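## Task

Bring plate hotel H1 into line with its manifest: slot 1 C15, slot 2 C51, slot 3 C16, slot 4 empty. Every labelled plate the manifest lists, including one sitting on landing nest L1, must end pushed fully home in its assigned slot with its ID label facing the front. Any plate whose ID is not on the manifest, or which carries no label, must lie flat within the locators of an unoccupied quarantine nest (QR1 or QR2). A slot whose listed ID is carried by no plate must be left empty. Plates that started correctly stored, or already in quarantine, must stay exactly where they were. Finish with the hand open and the arm moved away.

## Robot and tools

Robot: one arm with seven revolute joints and a two-finger parallel gripper. Joint order (columns) is waist, shoulder, upper arm roll, elbow, forearm roll, wrist pitch, wrist roll. Stated ranges in radians: waist -6.283 to 6.283, shoulder -2.059 to 2.094, upper arm roll -6.283 to 6.283, elbow -0.192 to 3.927, forearm roll -6.283 to 6.283, wrist pitch -1.693 to 3.142, wrist roll -6.283 to 6.283. Real ends may differ by up to 0.010 rad either way.

Scene frame: origin on the table top beneath the arm base, +z up, +x forward, +y to the left when facing along +x. The base may be slightly tilted. Positions are in metres, orientation is a wxyz quaternion, velocities in m/s and rad/s. The reported hand position is approximate, worse at long reach. end_effector_position is the midpoint between the pads when closed, about 2 cm short of the fingertips; fingers point along the gripper's +z and close along its y axis, and the tips advance roughly 10 mm along +z as they shut.

Workspace: H1 is a four-slot plate hotel, slot 1 lowest. A stored plate sits short end forward and counts as home only when pressed against the back stop; pushing a plate along its H1 shelf is allowed. Releasing a plate far from home risks it tipping off. A plate showing no label on its front end is either reversed or unlabelled. L1 is the landing nest, RG a regrip nest in front of H1, N6 a recovery nest; RG and N6 may be used as intermediate stops. QR1 and QR2 are the quarantine nests, marked in red; every nest has a name label on the deck.

Tool execute_actions, argument actions: a list holding at most one item. An empty list just reports the current state. An item with rows (1 to 15 rows) and optional steps (1 to 15, default 15) is a motion; each row is eight numbers: the seven joint targets as absolute angles in radians (same convention as the Joint positions line), then the gripper opening on a scale from -1 (closed) to +1 (fully open, 84 mm between pads). Each row lasts one control step of 1/30 s; if steps exceed the row count, the final row repeats. An item with only steps (up to 300) is a wait that sends nothing new. Optional pictures (true/false) controls whether camera images come back. A refused call sends nothing; a target is refused if it is over 0.010 rad beyond a stated end and farther out than the joint's last reported angle. Targets past a real end are clipped, reported as joint sent to its limit.

Motion behaviour: joint targets move at most 3.14 rad/s with a 0.16 s ramp, joints synchronised. Each step the target is kept within 0.623 rad of the measured angle, and scaled back if it would move the hand more than 70 mm from where it is. Between calls the arm keeps tracking the last row until it has nearly stopped or a step is HELD.

Result lines: the state line gives hand pose and velocities. Joint positions and Joint velocities list the seven joints, then the pad gap in metres (0.084 open). grip_measured is the measured opening on the command scale. To keep hold of something, command an opening clearly less than grip_measured; a larger difference means harder squeeze (about 24 N per pad maximum for parts up to about 6 cm). Returning grip_measured itself still squeezes lightly. joint command not followed means the clearance check altered or blocked targets (mounting blocks and posts count as arm). HELD marks steps where your row was not fully sent.

Tool zoom_image: camera (cam_head_left, cam_head_right, cam_high, cam_low, cam_wrist, each 504x504) and region [x0, y0, x1, y1] in pixels from the top-left, at most 504 by 504. Use it to read plate IDs and check seating.

Tool finished_scene: scene, the number of the scene being ended. Replying without any tool call ends everything.

Gripping rules: grasp plates, blocks or reservoirs only across their width and on the body above the flange; forcing a pad down onto a base flange can jam it. Fast closing can press very hard. Brief tugs on held parts may occur, so grip firmly.

Avoid: dropping or knocking anything off the table (ends the scene), slams, hard hits and heavy pushes, and contact torque reaching load limits (waist 44.5, shoulder 44.5, upper arm roll 26.7, elbow 26.7, forearm roll 26.7, wrist pitch 17.8, wrist roll 17.8 N m, held weight included), which halts the arm, backs off the joint, pauses 10 s and drops the rest of the call. Holding loads heats motors: a MOTOR HOT warning appears from 65 °C, and at 80 °C brakes engage until cooled (OVER-TEMPERATURE FAULT). Move smoothly and efficiently.

Each tool is called after "Call:" as name(argument=value, ...) on one line, values as JSON.

## Session

Call:
execute_actions(actions=[])

Scene clock: 0.00 s of 13600.00 s.
end_effector_position=(+0.1274, +0.4437, +0.2709) grip_measured=+1.00 end_effector_quat_wxyz=(+0.158, +0.959, +0.236, +0.022) end_effector_velocity=(-0.000, +0.000, +0.000) end_effector_angular_velocity=(+0.001, +0.000, +0.001)
Joint positions: [ 1.009 -0.344  0.505  0.863 -0.426  1.244  1.452  0.084]
Joint velocities: [ 0.    -0.001  0.001 -0.     0.    -0.    -0.     0.   ]

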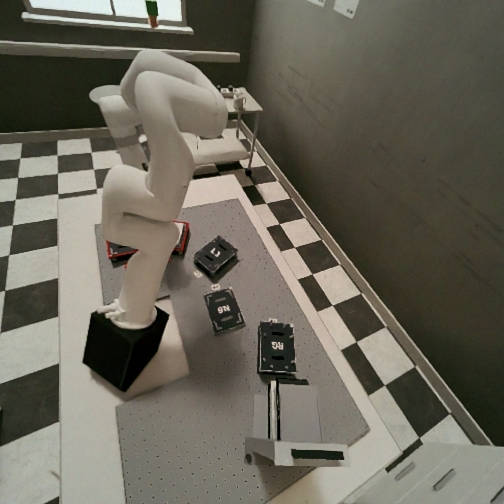

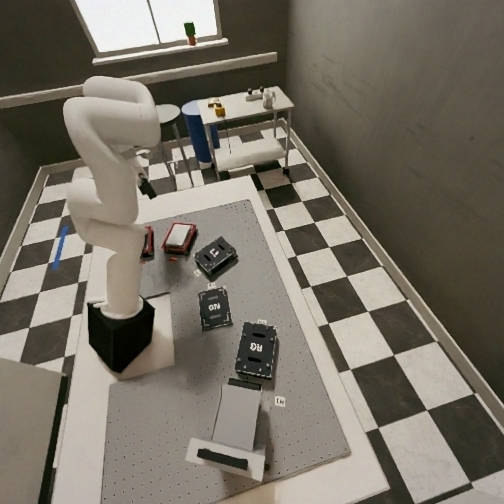

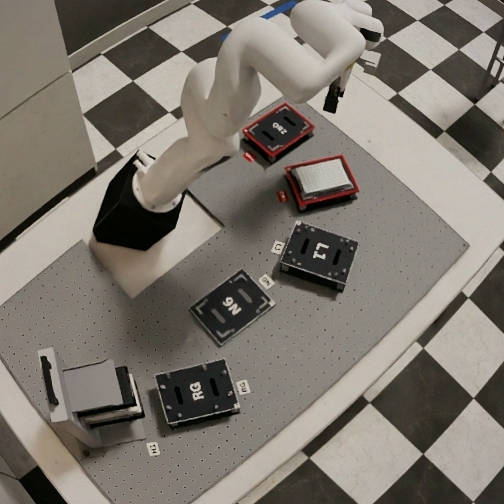

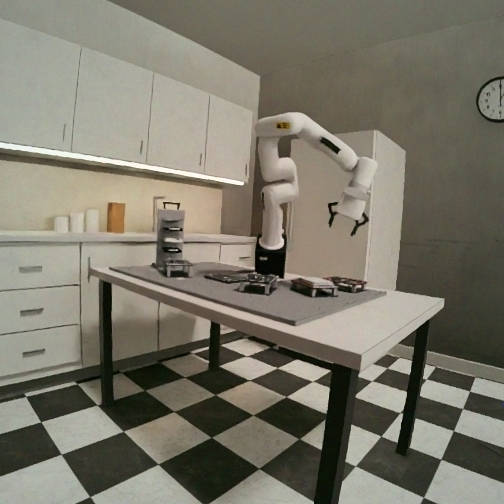

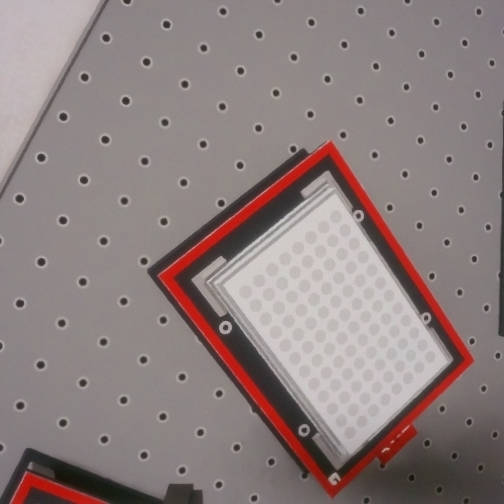

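Call:
zoom_image(camera="cam_low", region=[135, 195, 215, 285])

Call:
zoom_image(camera="cam_high", region=[30, 330, 270, 480])

Region (135, 195, 215, 285) of cam_low's 504x504 image, scaled by 5.600, with more detail than that image has.

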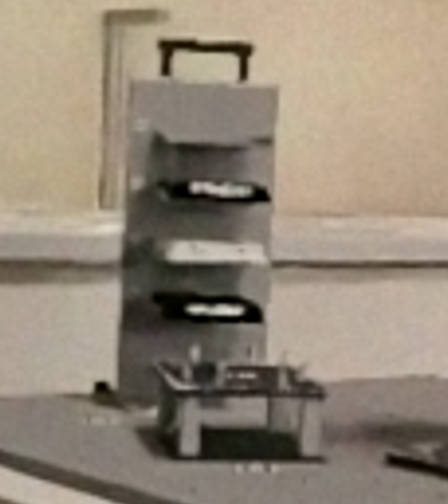

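Region (30, 330, 270, 480) of cam_high's 504x504 image, scaled by 2.100, with more detail than that image has; it fills the top 315 rows of this view, and the rest is white.

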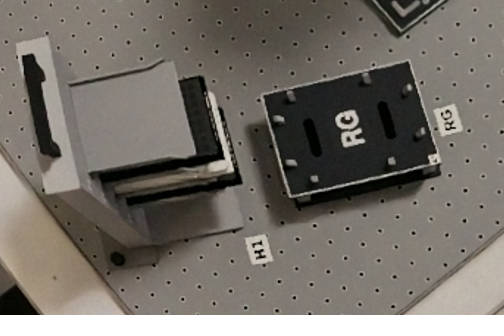

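Call:
execute_actions(actions=[{"rows":[[1.005,-0.343,0.503,0.863,-0.428,1.245,1.458,1],[0.995,-0.340,0.497,0.863,-0.434,1.249,1.475,1],[0.980,-0.335,0.487,0.863,-0.443,1.255,1.50,1],[0.960,-0.329,0.474,0.862,-0.455,1.263,1.531,1],[0.935,-0.322,0.459,0.862,-0.469,1.272,1.571,1],[0.905,-0.313,0.440,0.861,-0.487,1.283,1.619,1],[0.872,-0.303,0.419,0.861,-0.506,1.296,1.672,1],[0.836,-0.292,0.397,0.860,-0.527,1.309,1.73,1],[0.798,-0.280,0.373,0.860,-0.550,1.324,1.79,1],[0.759,-0.269,0.349,0.859,-0.572,1.339,1.853,1],[0.719,-0.257,0.324,0.858,-0.596,1.354,1.917,1],[0.679,-0.244,0.299,0.858,-0.619,1.369,1.981,1],[0.639,-0.232,0.274,0.857,-0.643,1.384,2.046,1],[0.599,-0.220,0.249,0.856,-0.666,1.399,2.11,1],[0.559,-0.208,0.224,0.856,-0.690,1.414,2.174,1]],"steps":15}], pictures=false)

Call:
execute_actions(actions=[{"rows":[[0.519,-0.196,0.199,0.855,-0.713,1.429,2.238,1],[0.479,-0.182,0.174,0.856,-0.736,1.444,2.30,1],[0.440,-0.166,0.150,0.860,-0.758,1.458,2.362,1],[0.402,-0.148,0.127,0.866,-0.779,1.472,2.422,1],[0.365,-0.128,0.105,0.874,-0.798,1.484,2.478,1],[0.329,-0.105,0.085,0.884,-0.814,1.495,2.53,1],[0.294,-0.080,0.067,0.896,-0.828,1.504,2.578,1],[0.260,-0.053,0.051,0.910,-0.840,1.512,2.62,1],[0.227,-0.024,0.037,0.926,-0.849,1.518,2.657,1],[0.196,0.007,0.025,0.943,-0.855,1.523,2.688,1],[0.166,0.040,0.016,0.961,-0.859,1.526,2.714,1],[0.138,0.074,0.009,0.980,-0.861,1.528,2.735,1],[0.112,0.109,0.004,1.000,-0.862,1.529,2.751,1],[0.088,0.145,0.001,1.021,-0.861,1.529,2.763,1],[0.065,0.181,0,1.043,-0.860,1.529,2.771,1]],"steps":15}], pictures=false)

Call:
execute_actions(actions=[{"rows":[[0.044,0.217,0,1.065,-0.858,1.528,2.776,1],[0.024,0.253,0,1.088,-0.856,1.527,2.779,1],[0.006,0.289,0,1.111,-0.854,1.526,2.781,1],[-0.011,0.324,0,1.133,-0.852,1.525,2.783,1],[-0.026,0.357,0,1.154,-0.850,1.524,2.784,1],[-0.039,0.388,0,1.174,-0.848,1.524,2.785,1],[-0.050,0.416,0,1.192,-0.846,1.523,2.786,1],[-0.059,0.440,0,1.207,-0.845,1.523,2.787,1],[-0.066,0.460,0,1.220,-0.844,1.522,2.787,1],[-0.071,0.475,0,1.230,-0.843,1.522,2.788,1],[-0.074,0.486,0,1.237,-0.842,1.522,2.788,1],[-0.076,0.492,0,1.241,-0.842,1.522,2.788,1],[-0.0768,0.494,0,1.242,-0.8417,1.5216,2.788,1]],"steps":15}], pictures=false)

Call:
execute_actions(actions=[{"steps":8}])

Scene clock: 68.23 s of 13600.00 s.
end_effector_position=(+0.2497, +0.3836, +0.2206) grip_measured=+1.00 end_effector_quat_wxyz=(+0.271, +0.958, -0.014, +0.091) end_effector_velocity=(+0.335, -0.239, -0.110) end_effector_angular_velocity=(-0.535, -0.858, -1.312)
Joint positions: [ 0.816 -0.286  0.383  0.86  -0.539  1.317  1.761  0.084]
Joint velocities: [-0.569  0.174 -0.354 -0.009 -0.333  0.213  0.91   0.   ]
Steps of this call (steps 1 to 90: nothing new was sent; then 64.73 s passed at rest; steps 91 to 105: all 15 steps of this action). Readings (joint positions):
91: [1.008 -0.344 0.505 0.863 -0.426 1.244 1.452]
92: [1.008 -0.344 0.505 0.863 -0.427 1.244 1.454]
94: [1.001 -0.342 0.502 0.863 -0.431 1.247 1.467]
98: [0.950 -0.326 0.469 0.863 -0.461 1.267 1.550]
105: the state above

Scene clock: 68.73 s of 13600.00 s.
end_effector_position=(+0.3909, +0.2325, +0.1867) grip_measured=+1.00 end_effector_quat_wxyz=(+0.411, +0.816, -0.343, +0.218) end_effector_velocity=(+0.217, -0.346, -0.054) end_effector_angular_velocity=(-0.687, -0.861, -1.145)
Joint positions: [ 0.516 -0.153  0.209  0.892 -0.695  1.419  2.207  0.084]
Joint velocities: [-0.66   0.461 -0.316  0.203 -0.254  0.169  0.849  0.   ]
Steps of this call (steps 1 to 15: all 15 steps of this action). Readings (joint positions):
1: [0.797 -0.280 0.371 0.859 -0.550 1.324 1.791]
2: [0.778 -0.274 0.359 0.859 -0.561 1.331 1.822]
4: [0.739 -0.262 0.336 0.859 -0.583 1.346 1.883]
8: [0.662 -0.234 0.289 0.862 -0.627 1.374 2.004]
15: the state above

Scene clock: 69.23 s of 13600.00 s.
end_effector_position=(+0.4607, +0.0455, +0.1507) grip_measured=+1.00 end_effector_quat_wxyz=(+0.534, +0.570, -0.545, +0.307) end_effector_velocity=(+0.053, -0.396, -0.064) end_effector_angular_velocity=(-0.800, -0.505, -0.818)
Joint positions: [ 0.173  0.195  0.081  1.075 -0.788  1.483  2.56   0.084]
Joint velocities: [-0.655  0.789 -0.212  0.437 -0.142  0.102  0.596 -0.   ]
Steps of this call (steps 1 to 15: all 15 steps of this action). Readings (joint positions):
1: [0.494 -0.137 0.198 0.899 -0.704 1.424 2.235]
2: [0.471 -0.120 0.188 0.907 -0.712 1.430 2.263]
4: [0.425 -0.081 0.169 0.926 -0.727 1.440 2.316]
8: [0.331 0.011 0.133 0.974 -0.752 1.457 2.413]
15: the state above

Scene clock: 69.50 s of 13600.00 s.
end_effector_position=(+0.4624, -0.0624, +0.1406) grip_measured=+1.00 end_effector_quat_wxyz=(+0.585, +0.431, -0.594, +0.345) end_effector_velocity=(-0.041, -0.406, -0.014) end_effector_angular_velocity=(-0.840, -0.423, -0.670)
Joint positions: [ 0.003  0.399  0.026  1.189 -0.824  1.509  2.715  0.084]
Joint velocities: [-0.619  0.74  -0.201  0.413 -0.134  0.095  0.563 -0.   ]
Steps of this call (steps 1 to 8: the robot went on to your last target). Readings (joint positions):
1: [0.151 0.221 0.074 1.090 -0.792 1.486 2.580]
2: [0.130 0.247 0.067 1.104 -0.797 1.489 2.600]
4: [0.087 0.298 0.053 1.133 -0.806 1.496 2.639]
8: the state above

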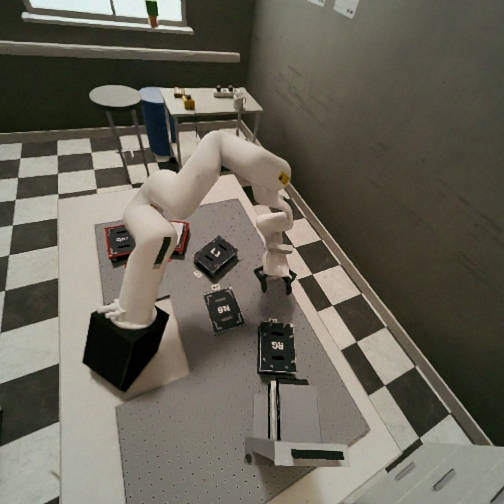

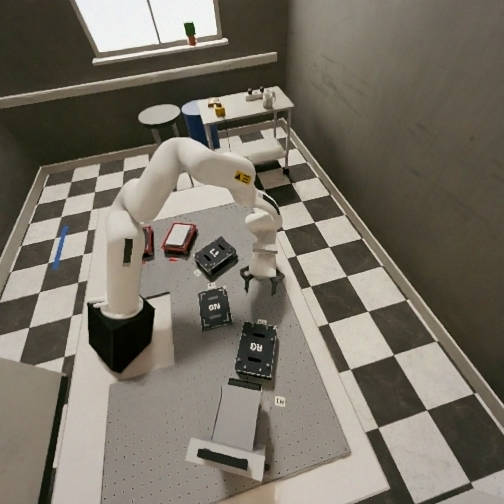

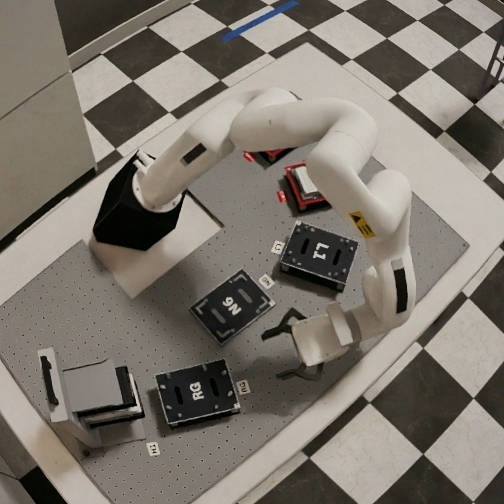

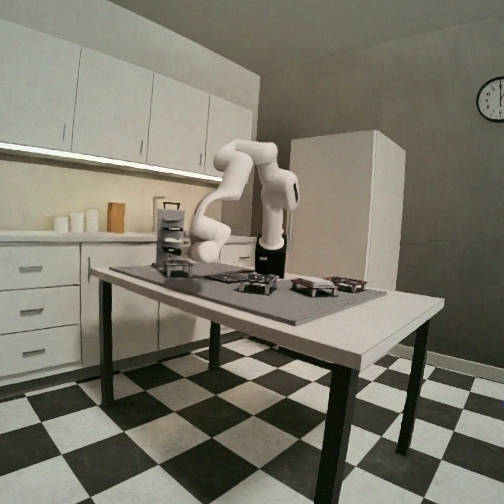

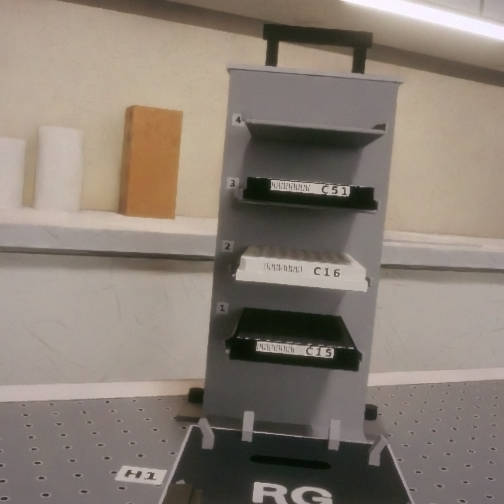

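Call:
execute_actions(actions=[])

Scene clock: 75.47 s of 13600.00 s.
end_effector_position=(+0.4542, -0.1150, +0.1402) grip_measured=+1.00 end_effector_quat_wxyz=(+0.606, +0.364, -0.606, +0.364) end_effector_velocity=(-0.000, -0.000, -0.000) end_effector_angular_velocity=(+0.001, -0.001, -0.000)
Joint positions: [-0.077  0.494  0.     1.242 -0.842  1.522  2.788  0.084]
Joint velocities: [ 0.     0.    -0.001 -0.     0.001 -0.001 -0.    -0.   ]
Steps of this call (steps 1 to 30: the robot went on to your last target; steps 31 to 90: nothing new was sent; then 2.97 s passed at rest). Readings (joint positions):
1: [-0.017 0.423 0.019 1.202 -0.829 1.512 2.734]
2: [-0.036 0.445 0.012 1.214 -0.833 1.515 2.750]
4: [-0.062 0.475 0.001 1.228 -0.838 1.519 2.771]
8: [-0.074 0.490 0.002 1.240 -0.841 1.521 2.785]
90: the state above
The arm was judged still, so your last target was given up. Only a new action makes it travel on or press farther. Fingers that are still opening or closing keep moving.

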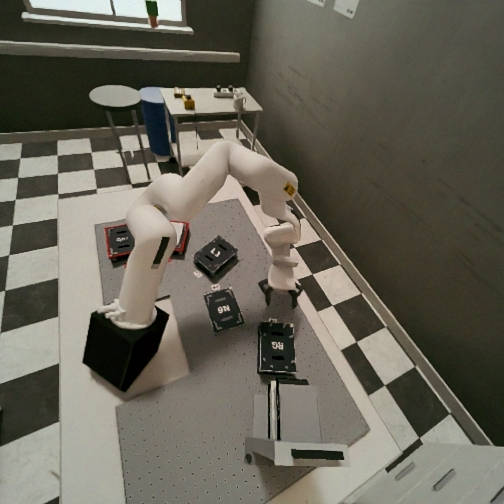

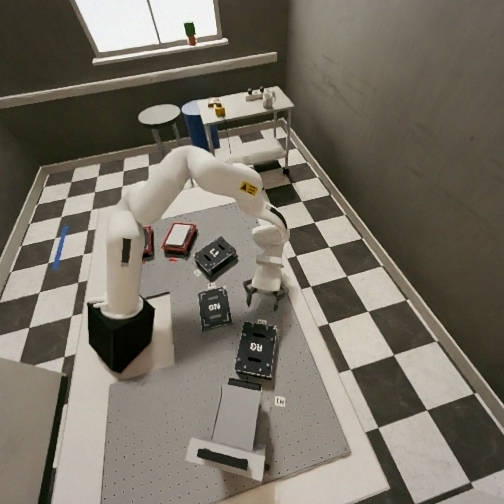

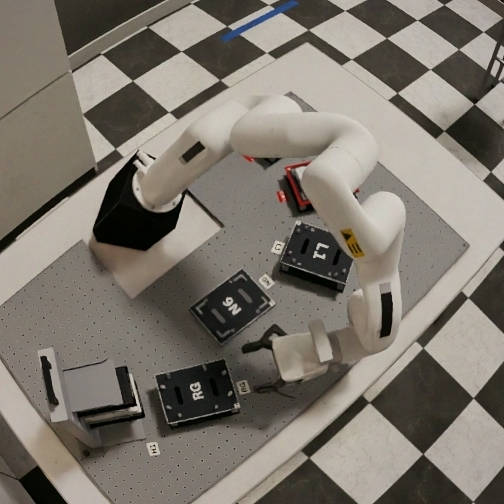

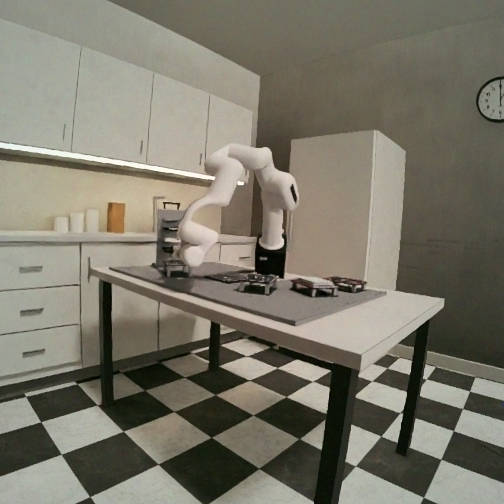

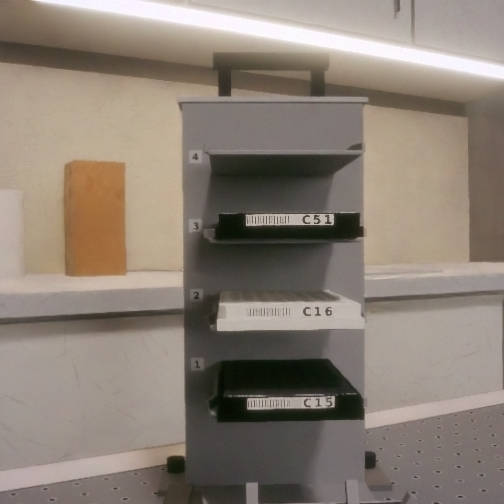

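Call:
zoom_image(camera="cam_wrist", region=[180, 130, 380, 290])

Call:
zoom_image(camera="cam_wrist", region=[180, 280, 380, 440])

Region (180, 130, 380, 290) of cam_wrist's 504x504 image, scaled by 2.520, with more detail than that image has; it fills the top 403 rows of this view, and the rest is white.

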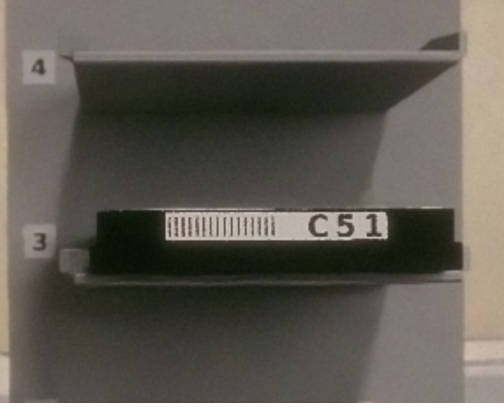

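Region (180, 280, 380, 440) of cam_wrist's 504x504 image, scaled by 2.520, with more detail than that image has; it fills the top 403 rows of this view, and the rest is white.

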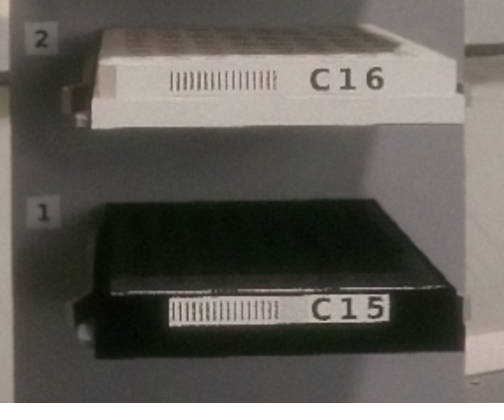

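Call:
zoom_image(camera="cam_wrist", region=[200, 345, 280, 430])

Call:
zoom_image(camera="cam_wrist", region=[300, 345, 380, 430])

Call:
zoom_image(camera="cam_wrist", region=[200, 280, 280, 340])

Call:
zoom_image(camera="cam_wrist", region=[300, 280, 380, 340])

Region (200, 345, 280, 430) of cam_wrist's 504x504 image, scaled by 5.929, with more detail than that image has; it fills the left 474 columns of this view, and the rest is white.

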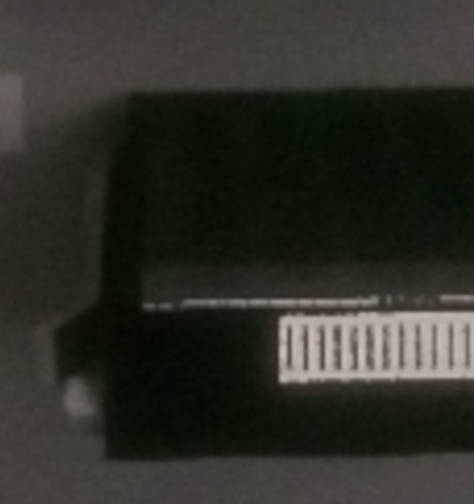

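Region (300, 345, 380, 430) of cam_wrist's 504x504 image, scaled by 5.929, with more detail than that image has; it fills the left 474 columns of this view, and the rest is white.

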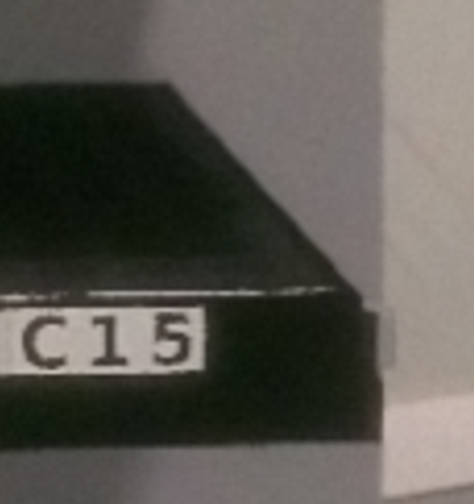

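Region (200, 280, 280, 340) of cam_wrist's 504x504 image, scaled by 6.300, with more detail than that image has; it fills the top 378 rows of this view, and the rest is white.

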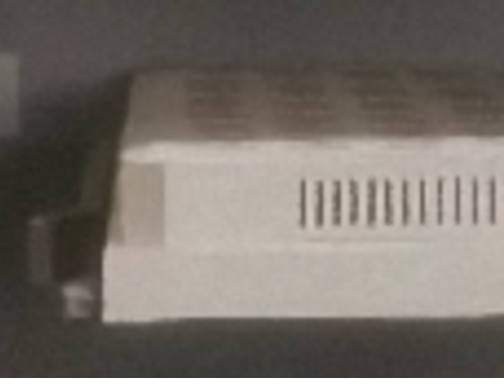

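Region (300, 280, 380, 340) of cam_wrist's 504x504 image, scaled by 6.300, with more detail than that image has; it fills the top 378 rows of this view, and the rest is white.

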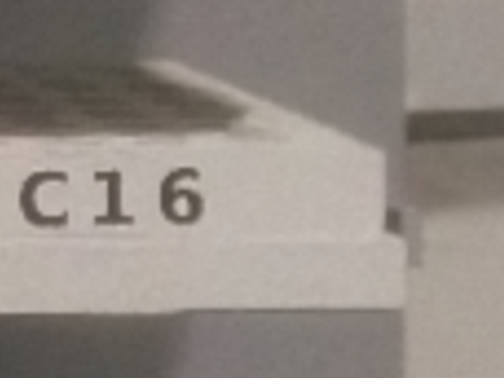

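Call:
execute_actions(actions=[{"rows":[[-0.082,0.490,0,1.236,-0.846,1.518,2.788,1],[-0.094,0.481,0,1.223,-0.856,1.509,2.787,1],[-0.111,0.468,0,1.205,-0.870,1.497,2.786,1],[-0.131,0.452,0,1.182,-0.887,1.481,2.784,1],[-0.154,0.434,0,1.156,-0.907,1.464,2.783,1],[-0.178,0.416,0,1.130,-0.927,1.446,2.781,1],[-0.202,0.398,0,1.104,-0.947,1.429,2.780,1],[-0.225,0.379,0,1.078,-0.967,1.411,2.778,1],[-0.249,0.361,0,1.052,-0.986,1.394,2.777,1],[-0.273,0.343,0,1.025,-1.006,1.376,2.775,1],[-0.296,0.325,0,0.999,-1.026,1.359,2.774,1],[-0.320,0.306,0,0.973,-1.046,1.341,2.772,1],[-0.344,0.288,0,0.947,-1.066,1.324,2.770,1],[-0.364,0.272,0,0.925,-1.083,1.309,2.769,1],[-0.381,0.259,0,0.906,-1.097,1.296,2.768,1]],"steps":15}], pictures=false)

Call:
execute_actions(actions=[{"rows":[[-0.394,0.249,0,0.891,-1.108,1.286,2.767,1],[-0.405,0.241,0,0.880,-1.117,1.278,2.766,1],[-0.411,0.236,0,0.872,-1.123,1.273,2.766,1],[-0.4147,0.2334,0,0.8687,-1.1254,1.2709,2.7658,1]],"steps":15}])

Scene clock: 139.77 s of 13600.00 s.
end_effector_position=(+0.4211, -0.2059, +0.2047) grip_measured=+1.00 end_effector_quat_wxyz=(+0.602, +0.365, -0.603, +0.374) end_effector_velocity=(-0.152, -0.233, +0.189) end_effector_angular_velocity=(+0.018, +0.022, +0.049)
Joint positions: [-0.298  0.324 -0.002  0.999 -1.027  1.359  2.774  0.084]
Joint velocities: [-0.68  -0.529  0.004 -0.753 -0.569 -0.5   -0.046 -0.   ]
Steps of this call (steps 1 to 90: nothing new was sent; then 60.80 s passed at rest; steps 91 to 105: all 15 steps of this action). Readings (joint positions):
91: [-0.077 0.494 0.000 1.242 -0.842 1.521 2.788]
92: [-0.078 0.493 0.000 1.240 -0.843 1.520 2.788]
94: [-0.087 0.486 0.002 1.230 -0.851 1.513 2.787]
98: [-0.142 0.443 0.001 1.169 -0.898 1.472 2.784]
105: the state above

Scene clock: 140.27 s of 13600.00 s.
end_effector_position=(+0.3919, -0.2404, +0.2338) grip_measured=+1.00 end_effector_quat_wxyz=(+0.600, +0.373, -0.601, +0.373) end_effector_velocity=(-0.005, -0.005, +0.005) end_effector_angular_velocity=(-0.008, -0.000, -0.011)
Joint positions: [-0.413  0.234  0.001  0.87  -1.125  1.271  2.766  0.084]
Joint velocities: [-0.009 -0.004 -0.008 -0.008 -0.004 -0.002 -0.     0.   ]
Steps of this call (steps 1 to 15: all 15 steps of this action). Readings (joint positions):
1: [-0.320 0.306 -0.002 0.974 -1.045 1.342 2.772]
2: [-0.341 0.290 -0.002 0.951 -1.063 1.327 2.771]
4: [-0.376 0.264 -0.002 0.912 -1.092 1.301 2.768]
8: [-0.408 0.239 -0.001 0.877 -1.119 1.277 2.766]
15: the state above

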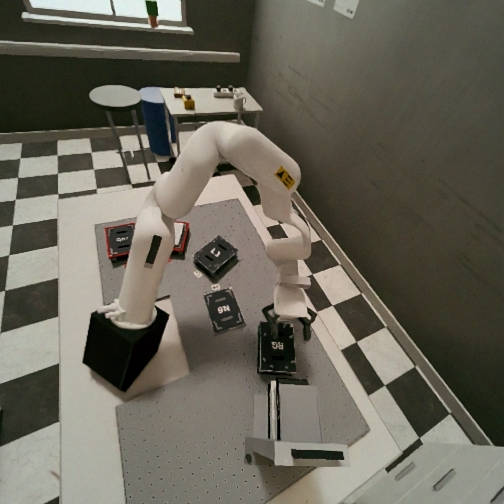

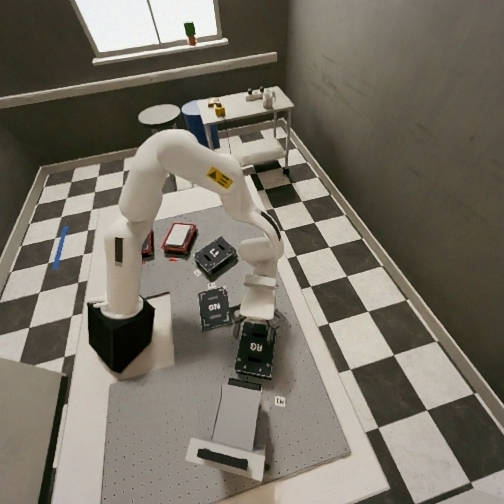

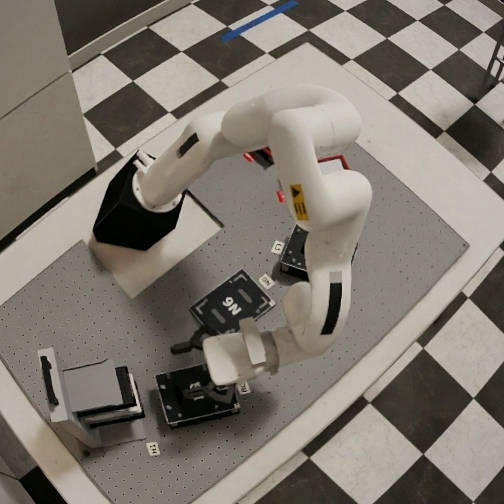

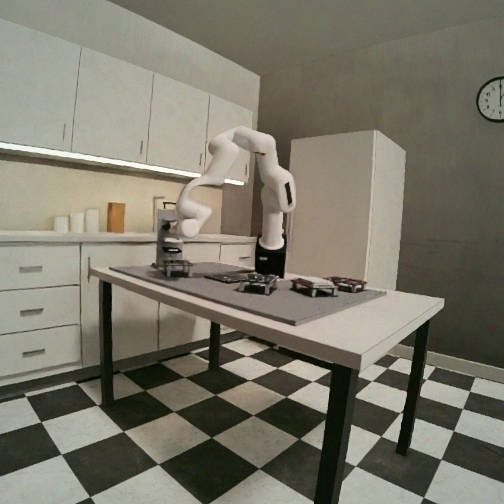

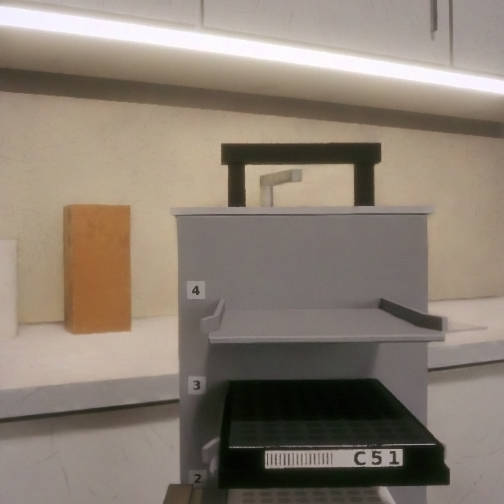

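Call:
execute_actions(actions=[{"steps":1}])

Call:
zoom_image(camera="cam_wrist", region=[160, 370, 290, 504])

Call:
zoom_image(camera="cam_wrist", region=[340, 370, 470, 504])

Call:
zoom_image(camera="cam_wrist", region=[180, 270, 280, 360])

Call:
zoom_image(camera="cam_wrist", region=[360, 270, 460, 360])

Scene clock: 149.17 s of 13600.00 s.
end_effector_position=(+0.3913, -0.2411, +0.2345) grip_measured=+1.00 end_effector_quat_wxyz=(+0.601, +0.373, -0.601, +0.373) end_effector_velocity=(+0.000, -0.000, +0.001) end_effector_angular_velocity=(-0.001, +0.000, +0.000)
Joint positions: [-0.415  0.233  0.     0.869 -1.125  1.271  2.766  0.084]
Joint velocities: [-0.    -0.    -0.     0.    -0.001  0.001  0.    -0.   ]
Steps of this call (steps 1 to 15: the robot went on to your last target; steps 16 to 90: nothing new was sent; then 5.90 s passed at rest). Readings (joint positions):
1: [-0.414 0.234 0.001 0.869 -1.125 1.271 2.766]
2: [-0.414 0.234 0.001 0.869 -1.125 1.271 2.766]
4: [-0.414 0.234 0.000 0.869 -1.125 1.271 2.766]
8: [-0.414 0.234 0.000 0.869 -1.125 1.271 2.766]
90: the state above
The arm was judged still, so your last target was given up. Only a new action makes it travel on or press farther. Fingers that are still opening or closing keep moving.

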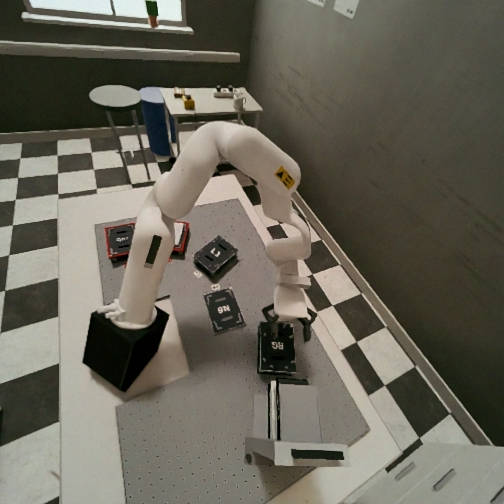

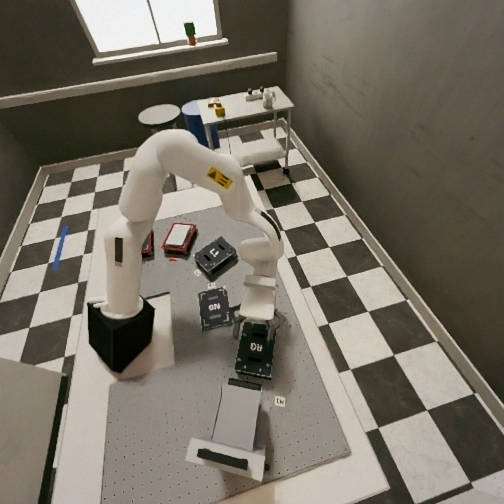

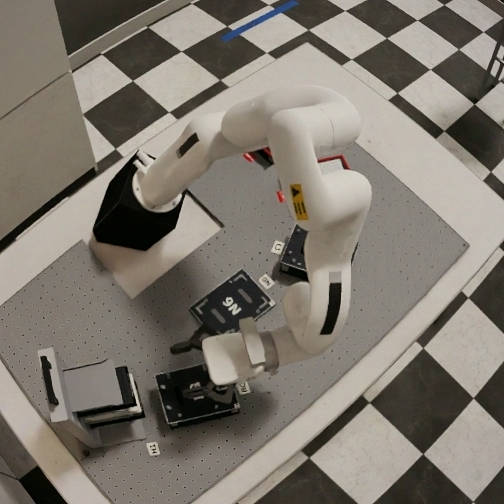

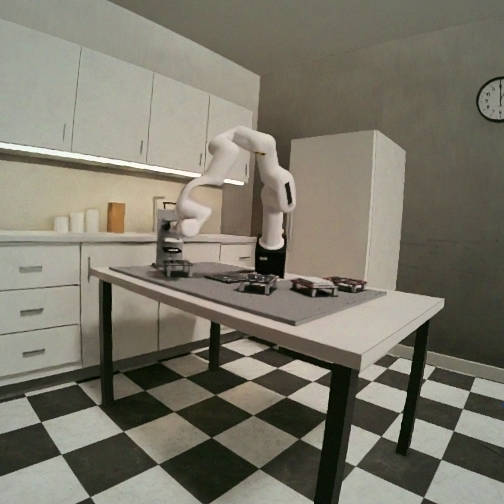

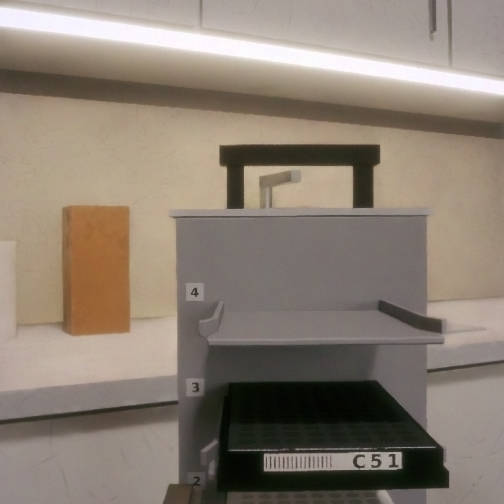

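Region (160, 370, 290, 504) of cam_wrist's 504x504 image, scaled by 3.761, with more detail than that image has; it fills the left 489 columns of this view, and the rest is white.

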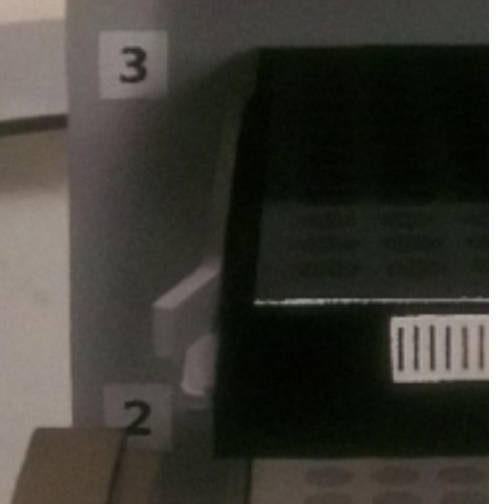

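Region (340, 370, 470, 504) of cam_wrist's 504x504 image, scaled by 3.761, with more detail than that image has; it fills the left 489 columns of this view, and the rest is white.

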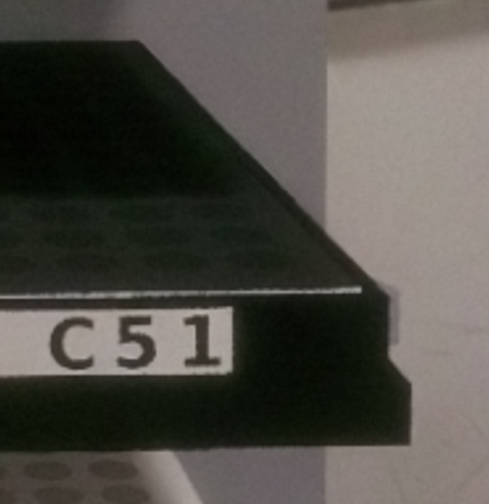

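Region (180, 270, 280, 360) of cam_wrist's 504x504 image, scaled by 5.040, with more detail than that image has; it fills the top 454 rows of this view, and the rest is white.

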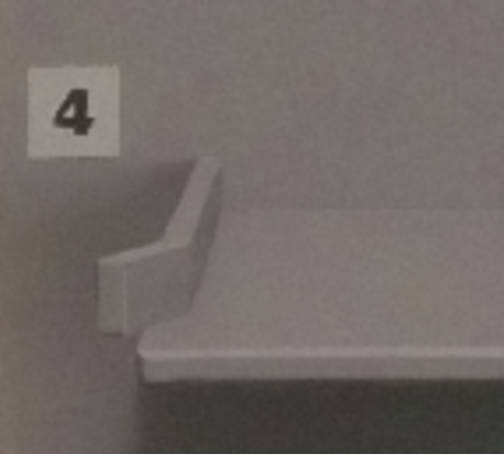

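Region (360, 270, 460, 360) of cam_wrist's 504x504 image, scaled by 5.040, with more detail than that image has; it fills the top 454 rows of this view, and the rest is white.

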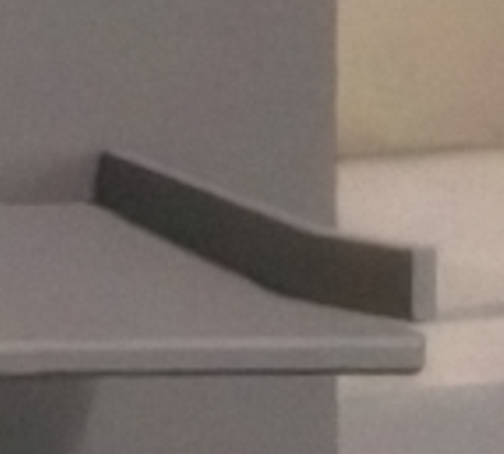

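Call:
execute_actions(actions=[{"rows":[[-0.4209,0.2360,0,0.8705,-1.1300,1.2676,2.7650,1],[-0.4322,0.2398,0,0.8684,-1.1402,1.2588,2.7678,1],[-0.4483,0.2456,0,0.8647,-1.1550,1.2464,2.7729,1],[-0.4676,0.2529,0,0.8609,-1.1729,1.2318,2.7791,1],[-0.4885,0.2613,0,0.8576,-1.1924,1.2165,2.7858,1],[-0.5110,0.2709,0,0.8550,-1.2137,1.2004,2.7932,1],[-0.5334,0.2812,0,0.8533,-1.2352,1.1848,2.8006,1],[-0.5558,0.2920,0,0.8527,-1.2569,1.1696,2.8081,1],[-0.5766,0.3026,0,0.8529,-1.2773,1.1560,2.8152,1],[-0.5942,0.3120,0,0.8538,-1.2947,1.1448,2.8212,1],[-0.6085,0.3199,0,0.8549,-1.3090,1.1358,2.8262,1],[-0.6165,0.3244,0,0.8557,-1.3171,1.1310,2.8290,1],[-0.6204,0.3268,0,0.8562,-1.3210,1.1285,2.8304,1]],"steps":15}], pictures=false)

Call:
execute_actions(actions=[{"steps":18}])

Call:
zoom_image(camera="cam_wrist", region=[160, 394, 270, 504])

Call:
zoom_image(camera="cam_wrist", region=[160, 290, 270, 400])

Scene clock: 252.07 s of 13600.00 s.
end_effector_position=(+0.3554, -0.3140, +0.2363) grip_measured=+1.00 end_effector_quat_wxyz=(+0.603, +0.370, -0.601, +0.372) end_effector_velocity=(-0.061, -0.103, +0.002) end_effector_angular_velocity=(+0.003, +0.002, -0.019)
Joint positions: [-0.602  0.317 -0.003  0.854 -1.3    1.143  2.823  0.084]
Joint velocities: [-0.27   0.142 -0.007  0.006 -0.259 -0.171  0.091 -0.   ]
Steps of this call (steps 1 to 90: nothing new was sent; then 99.40 s passed at rest; steps 91 to 105: all 15 steps of this action). Readings (joint positions):
91: [-0.415 0.233 0.000 0.869 -1.126 1.271 2.766]
92: [-0.416 0.234 0.000 0.869 -1.127 1.270 2.766]
94: [-0.425 0.237 0.002 0.869 -1.135 1.262 2.768]
98: [-0.479 0.258 0.001 0.860 -1.185 1.223 2.783]
105: the state above

Scene clock: 252.67 s of 13600.00 s.
end_effector_position=(+0.3536, -0.3202, +0.2349) grip_measured=+1.00 end_effector_quat_wxyz=(+0.601, +0.373, -0.601, +0.373) end_effector_velocity=(-0.001, -0.001, +0.000) end_effector_angular_velocity=(-0.001, +0.000, -0.002)
Joint positions: [-0.62   0.327  0.     0.856 -1.321  1.129  2.83   0.084]
Joint velocities: [-0.001  0.001 -0.002 -0.    -0.001 -0.     0.001 -0.   ]
Steps of this call (steps 1 to 18: the robot went on to your last target). Readings (joint positions):
1: [-0.609 0.321 -0.003 0.855 -1.307 1.138 2.826]
2: [-0.613 0.323 -0.002 0.855 -1.312 1.135 2.827]
4: [-0.617 0.325 -0.000 0.856 -1.317 1.131 2.829]
8: [-0.619 0.326 0.001 0.856 -1.320 1.129 2.830]
18: the state above

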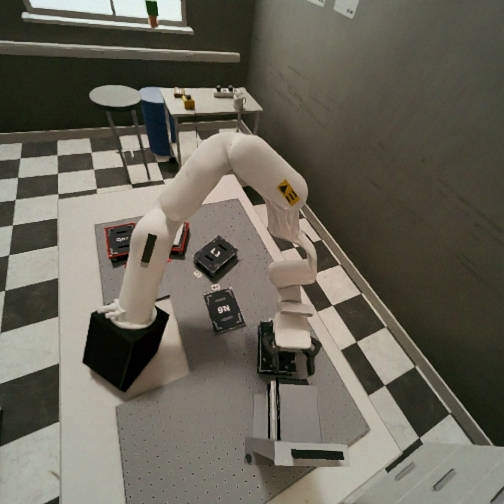

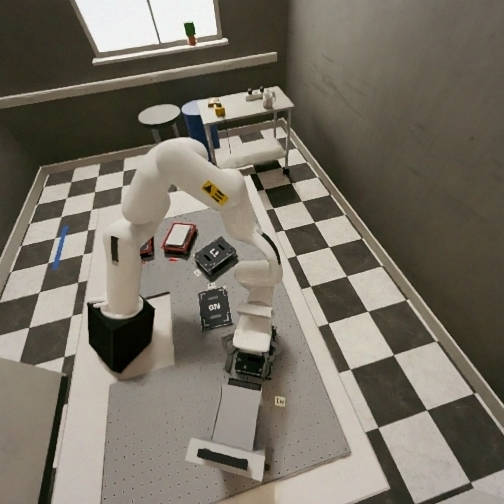

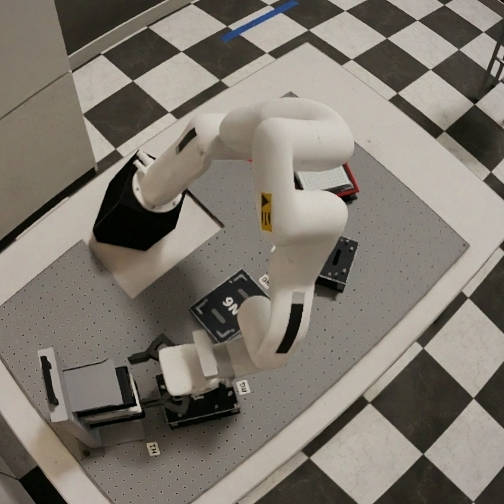

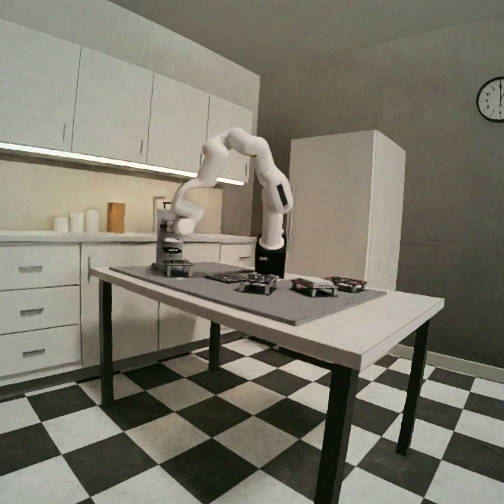

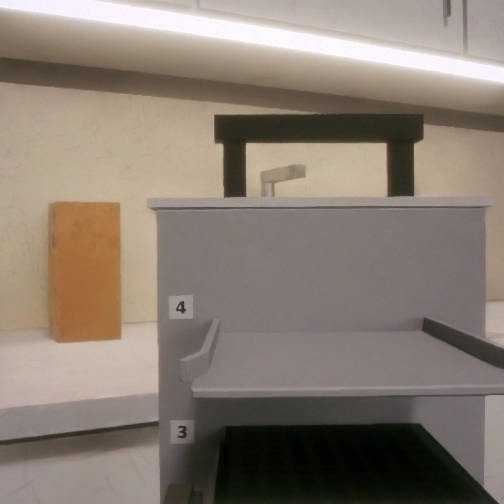

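Region (160, 394, 270, 504) of cam_wrist's 504x504 image, scaled by 4.582, with more detail than that image has.

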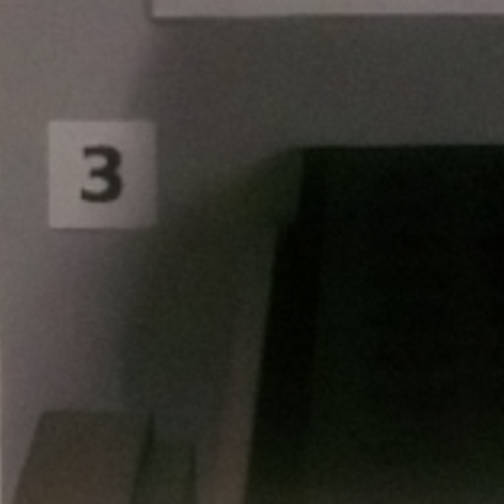

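Region (160, 290, 270, 400) of cam_wrist's 504x504 image, scaled by 4.582, with more detail than that image has.

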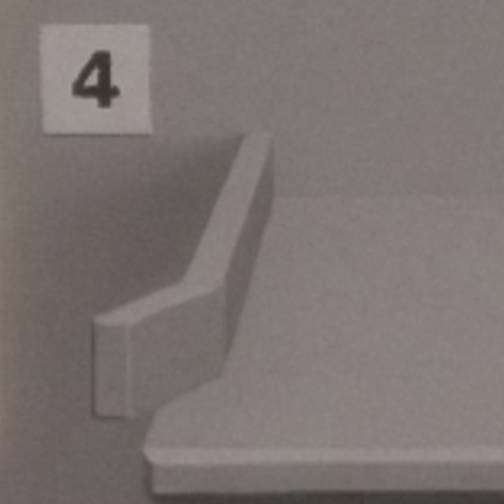

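Call:
execute_actions(actions=[{"rows":[[-0.6232,0.3273,0,0.8563,-1.3235,1.1270,2.8306,1],[-0.6280,0.3301,0,0.8569,-1.3284,1.1241,2.8323,1],[-0.6344,0.3339,0,0.8578,-1.3348,1.1203,2.8345,1],[-0.6423,0.3387,0,0.8590,-1.3429,1.1156,2.8373,1],[-0.6503,0.3435,0,0.8604,-1.3510,1.1110,2.8401,1],[-0.6598,0.3495,0,0.8622,-1.3608,1.1055,2.8435,1],[-0.6693,0.3555,0,0.8642,-1.3706,1.1001,2.8469,1],[-0.6788,0.3617,0,0.8664,-1.3805,1.0949,2.8504,1],[-0.6883,0.3679,0,0.8687,-1.3904,1.0896,2.8538,1],[-0.6978,0.3743,0,0.8712,-1.4004,1.0845,2.8572,1],[-0.7073,0.3808,0,0.8739,-1.4104,1.0795,2.8607,1],[-0.7153,0.3863,0,0.8763,-1.4187,1.0754,2.8636,1],[-0.7232,0.3918,0,0.8788,-1.4271,1.0713,2.8665,1],[-0.7295,0.3963,0,0.8809,-1.4338,1.0681,2.8689,1],[-0.7334,0.3992,0,0.8823,-1.4381,1.0661,2.8703,1]],"steps":15}], pictures=false)

Call:
execute_actions(actions=[{"rows":[[-0.7358,0.4009,0,0.8831,-1.4406,1.0649,2.8712,1]],"steps":15}])

Call:
zoom_image(camera="cam_wrist", region=[150, 300, 300, 504])

Scene clock: 283.13 s of 13600.00 s.
end_effector_position=(+0.3362, -0.3552, +0.2356) grip_measured=+1.00 end_effector_quat_wxyz=(+0.601, +0.372, -0.601, +0.373) end_effector_velocity=(-0.049, -0.094, +0.002) end_effector_angular_velocity=(-0.005, +0.000, -0.006)
Joint positions: [-0.71   0.383 -0.001  0.875 -1.412  1.079  2.861  0.084]
Joint velocities: [-0.236  0.162 -0.004  0.068 -0.246 -0.122  0.085 -0.   ]
Steps of this call (steps 1 to 15: the robot went on to your last target; steps 16 to 90: nothing new was sent; then 26.97 s passed at rest; steps 91 to 105: all 15 steps of this action). Readings (joint positions):
91: [-0.620 0.327 0.000 0.856 -1.321 1.128 2.830]
92: [-0.621 0.327 0.000 0.856 -1.322 1.128 2.831]
94: [-0.625 0.329 0.001 0.857 -1.326 1.125 2.832]
98: [-0.648 0.343 0.000 0.861 -1.350 1.112 2.840]
105: the state above

Scene clock: 283.63 s of 13600.00 s.
end_effector_position=(+0.3316, -0.3653, +0.2353) grip_measured=+1.00 end_effector_quat_wxyz=(+0.601, +0.373, -0.601, +0.373) end_effector_velocity=(-0.002, -0.001, +0.001) end_effector_angular_velocity=(-0.002, +0.001, -0.003)
Joint positions: [-0.736  0.401  0.     0.883 -1.44   1.065  2.871  0.084]
Joint velocities: [-0.002  0.002 -0.002 -0.    -0.001 -0.     0.001  0.   ]
Steps of this call (steps 1 to 15: all 15 steps of this action). Readings (joint positions):
1: [-0.717 0.388 -0.001 0.877 -1.420 1.075 2.864]
2: [-0.723 0.392 -0.001 0.879 -1.426 1.072 2.866]
4: [-0.731 0.397 -0.001 0.881 -1.434 1.068 2.869]
8: [-0.735 0.400 0.000 0.883 -1.439 1.065 2.871]
15: the state above

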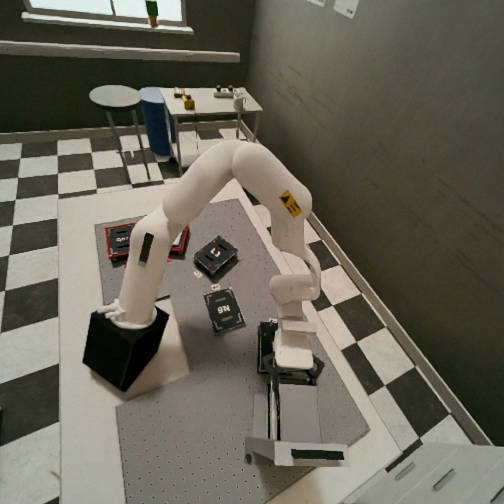

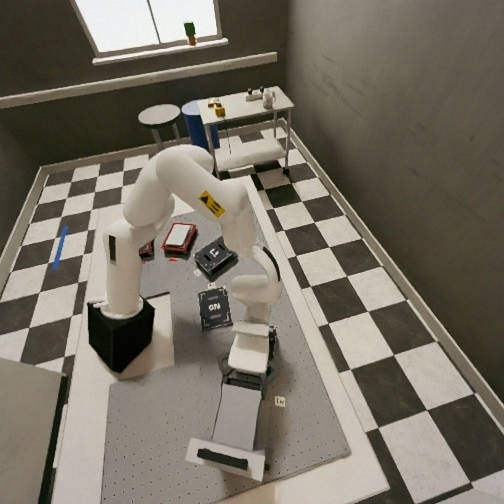

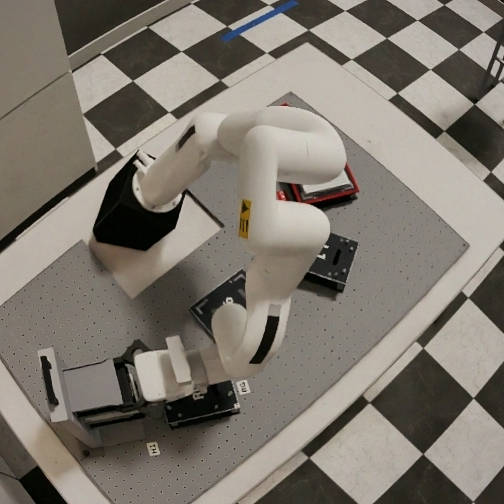

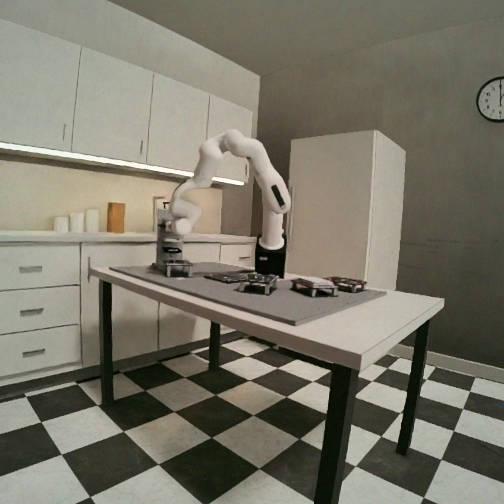

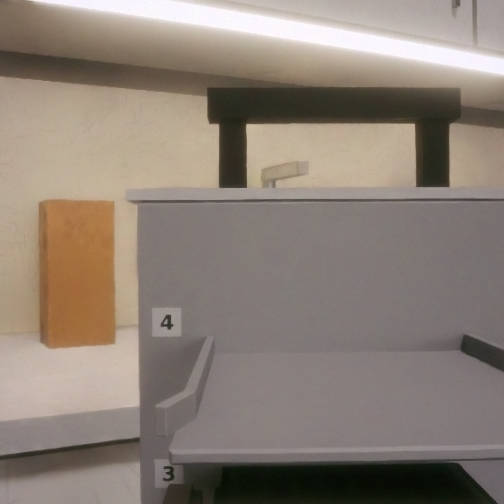

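Region (150, 300, 300, 504) of cam_wrist's 504x504 image, scaled by 2.471, with more detail than that image has; it fills the left 371 columns of this view, and the rest is white.

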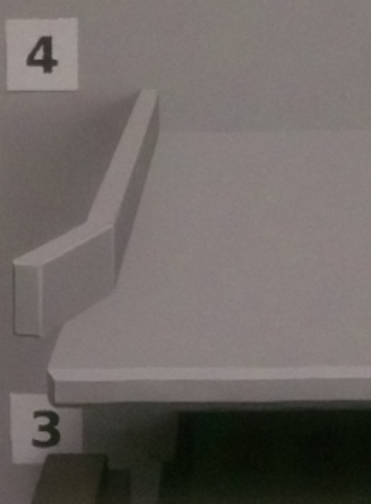

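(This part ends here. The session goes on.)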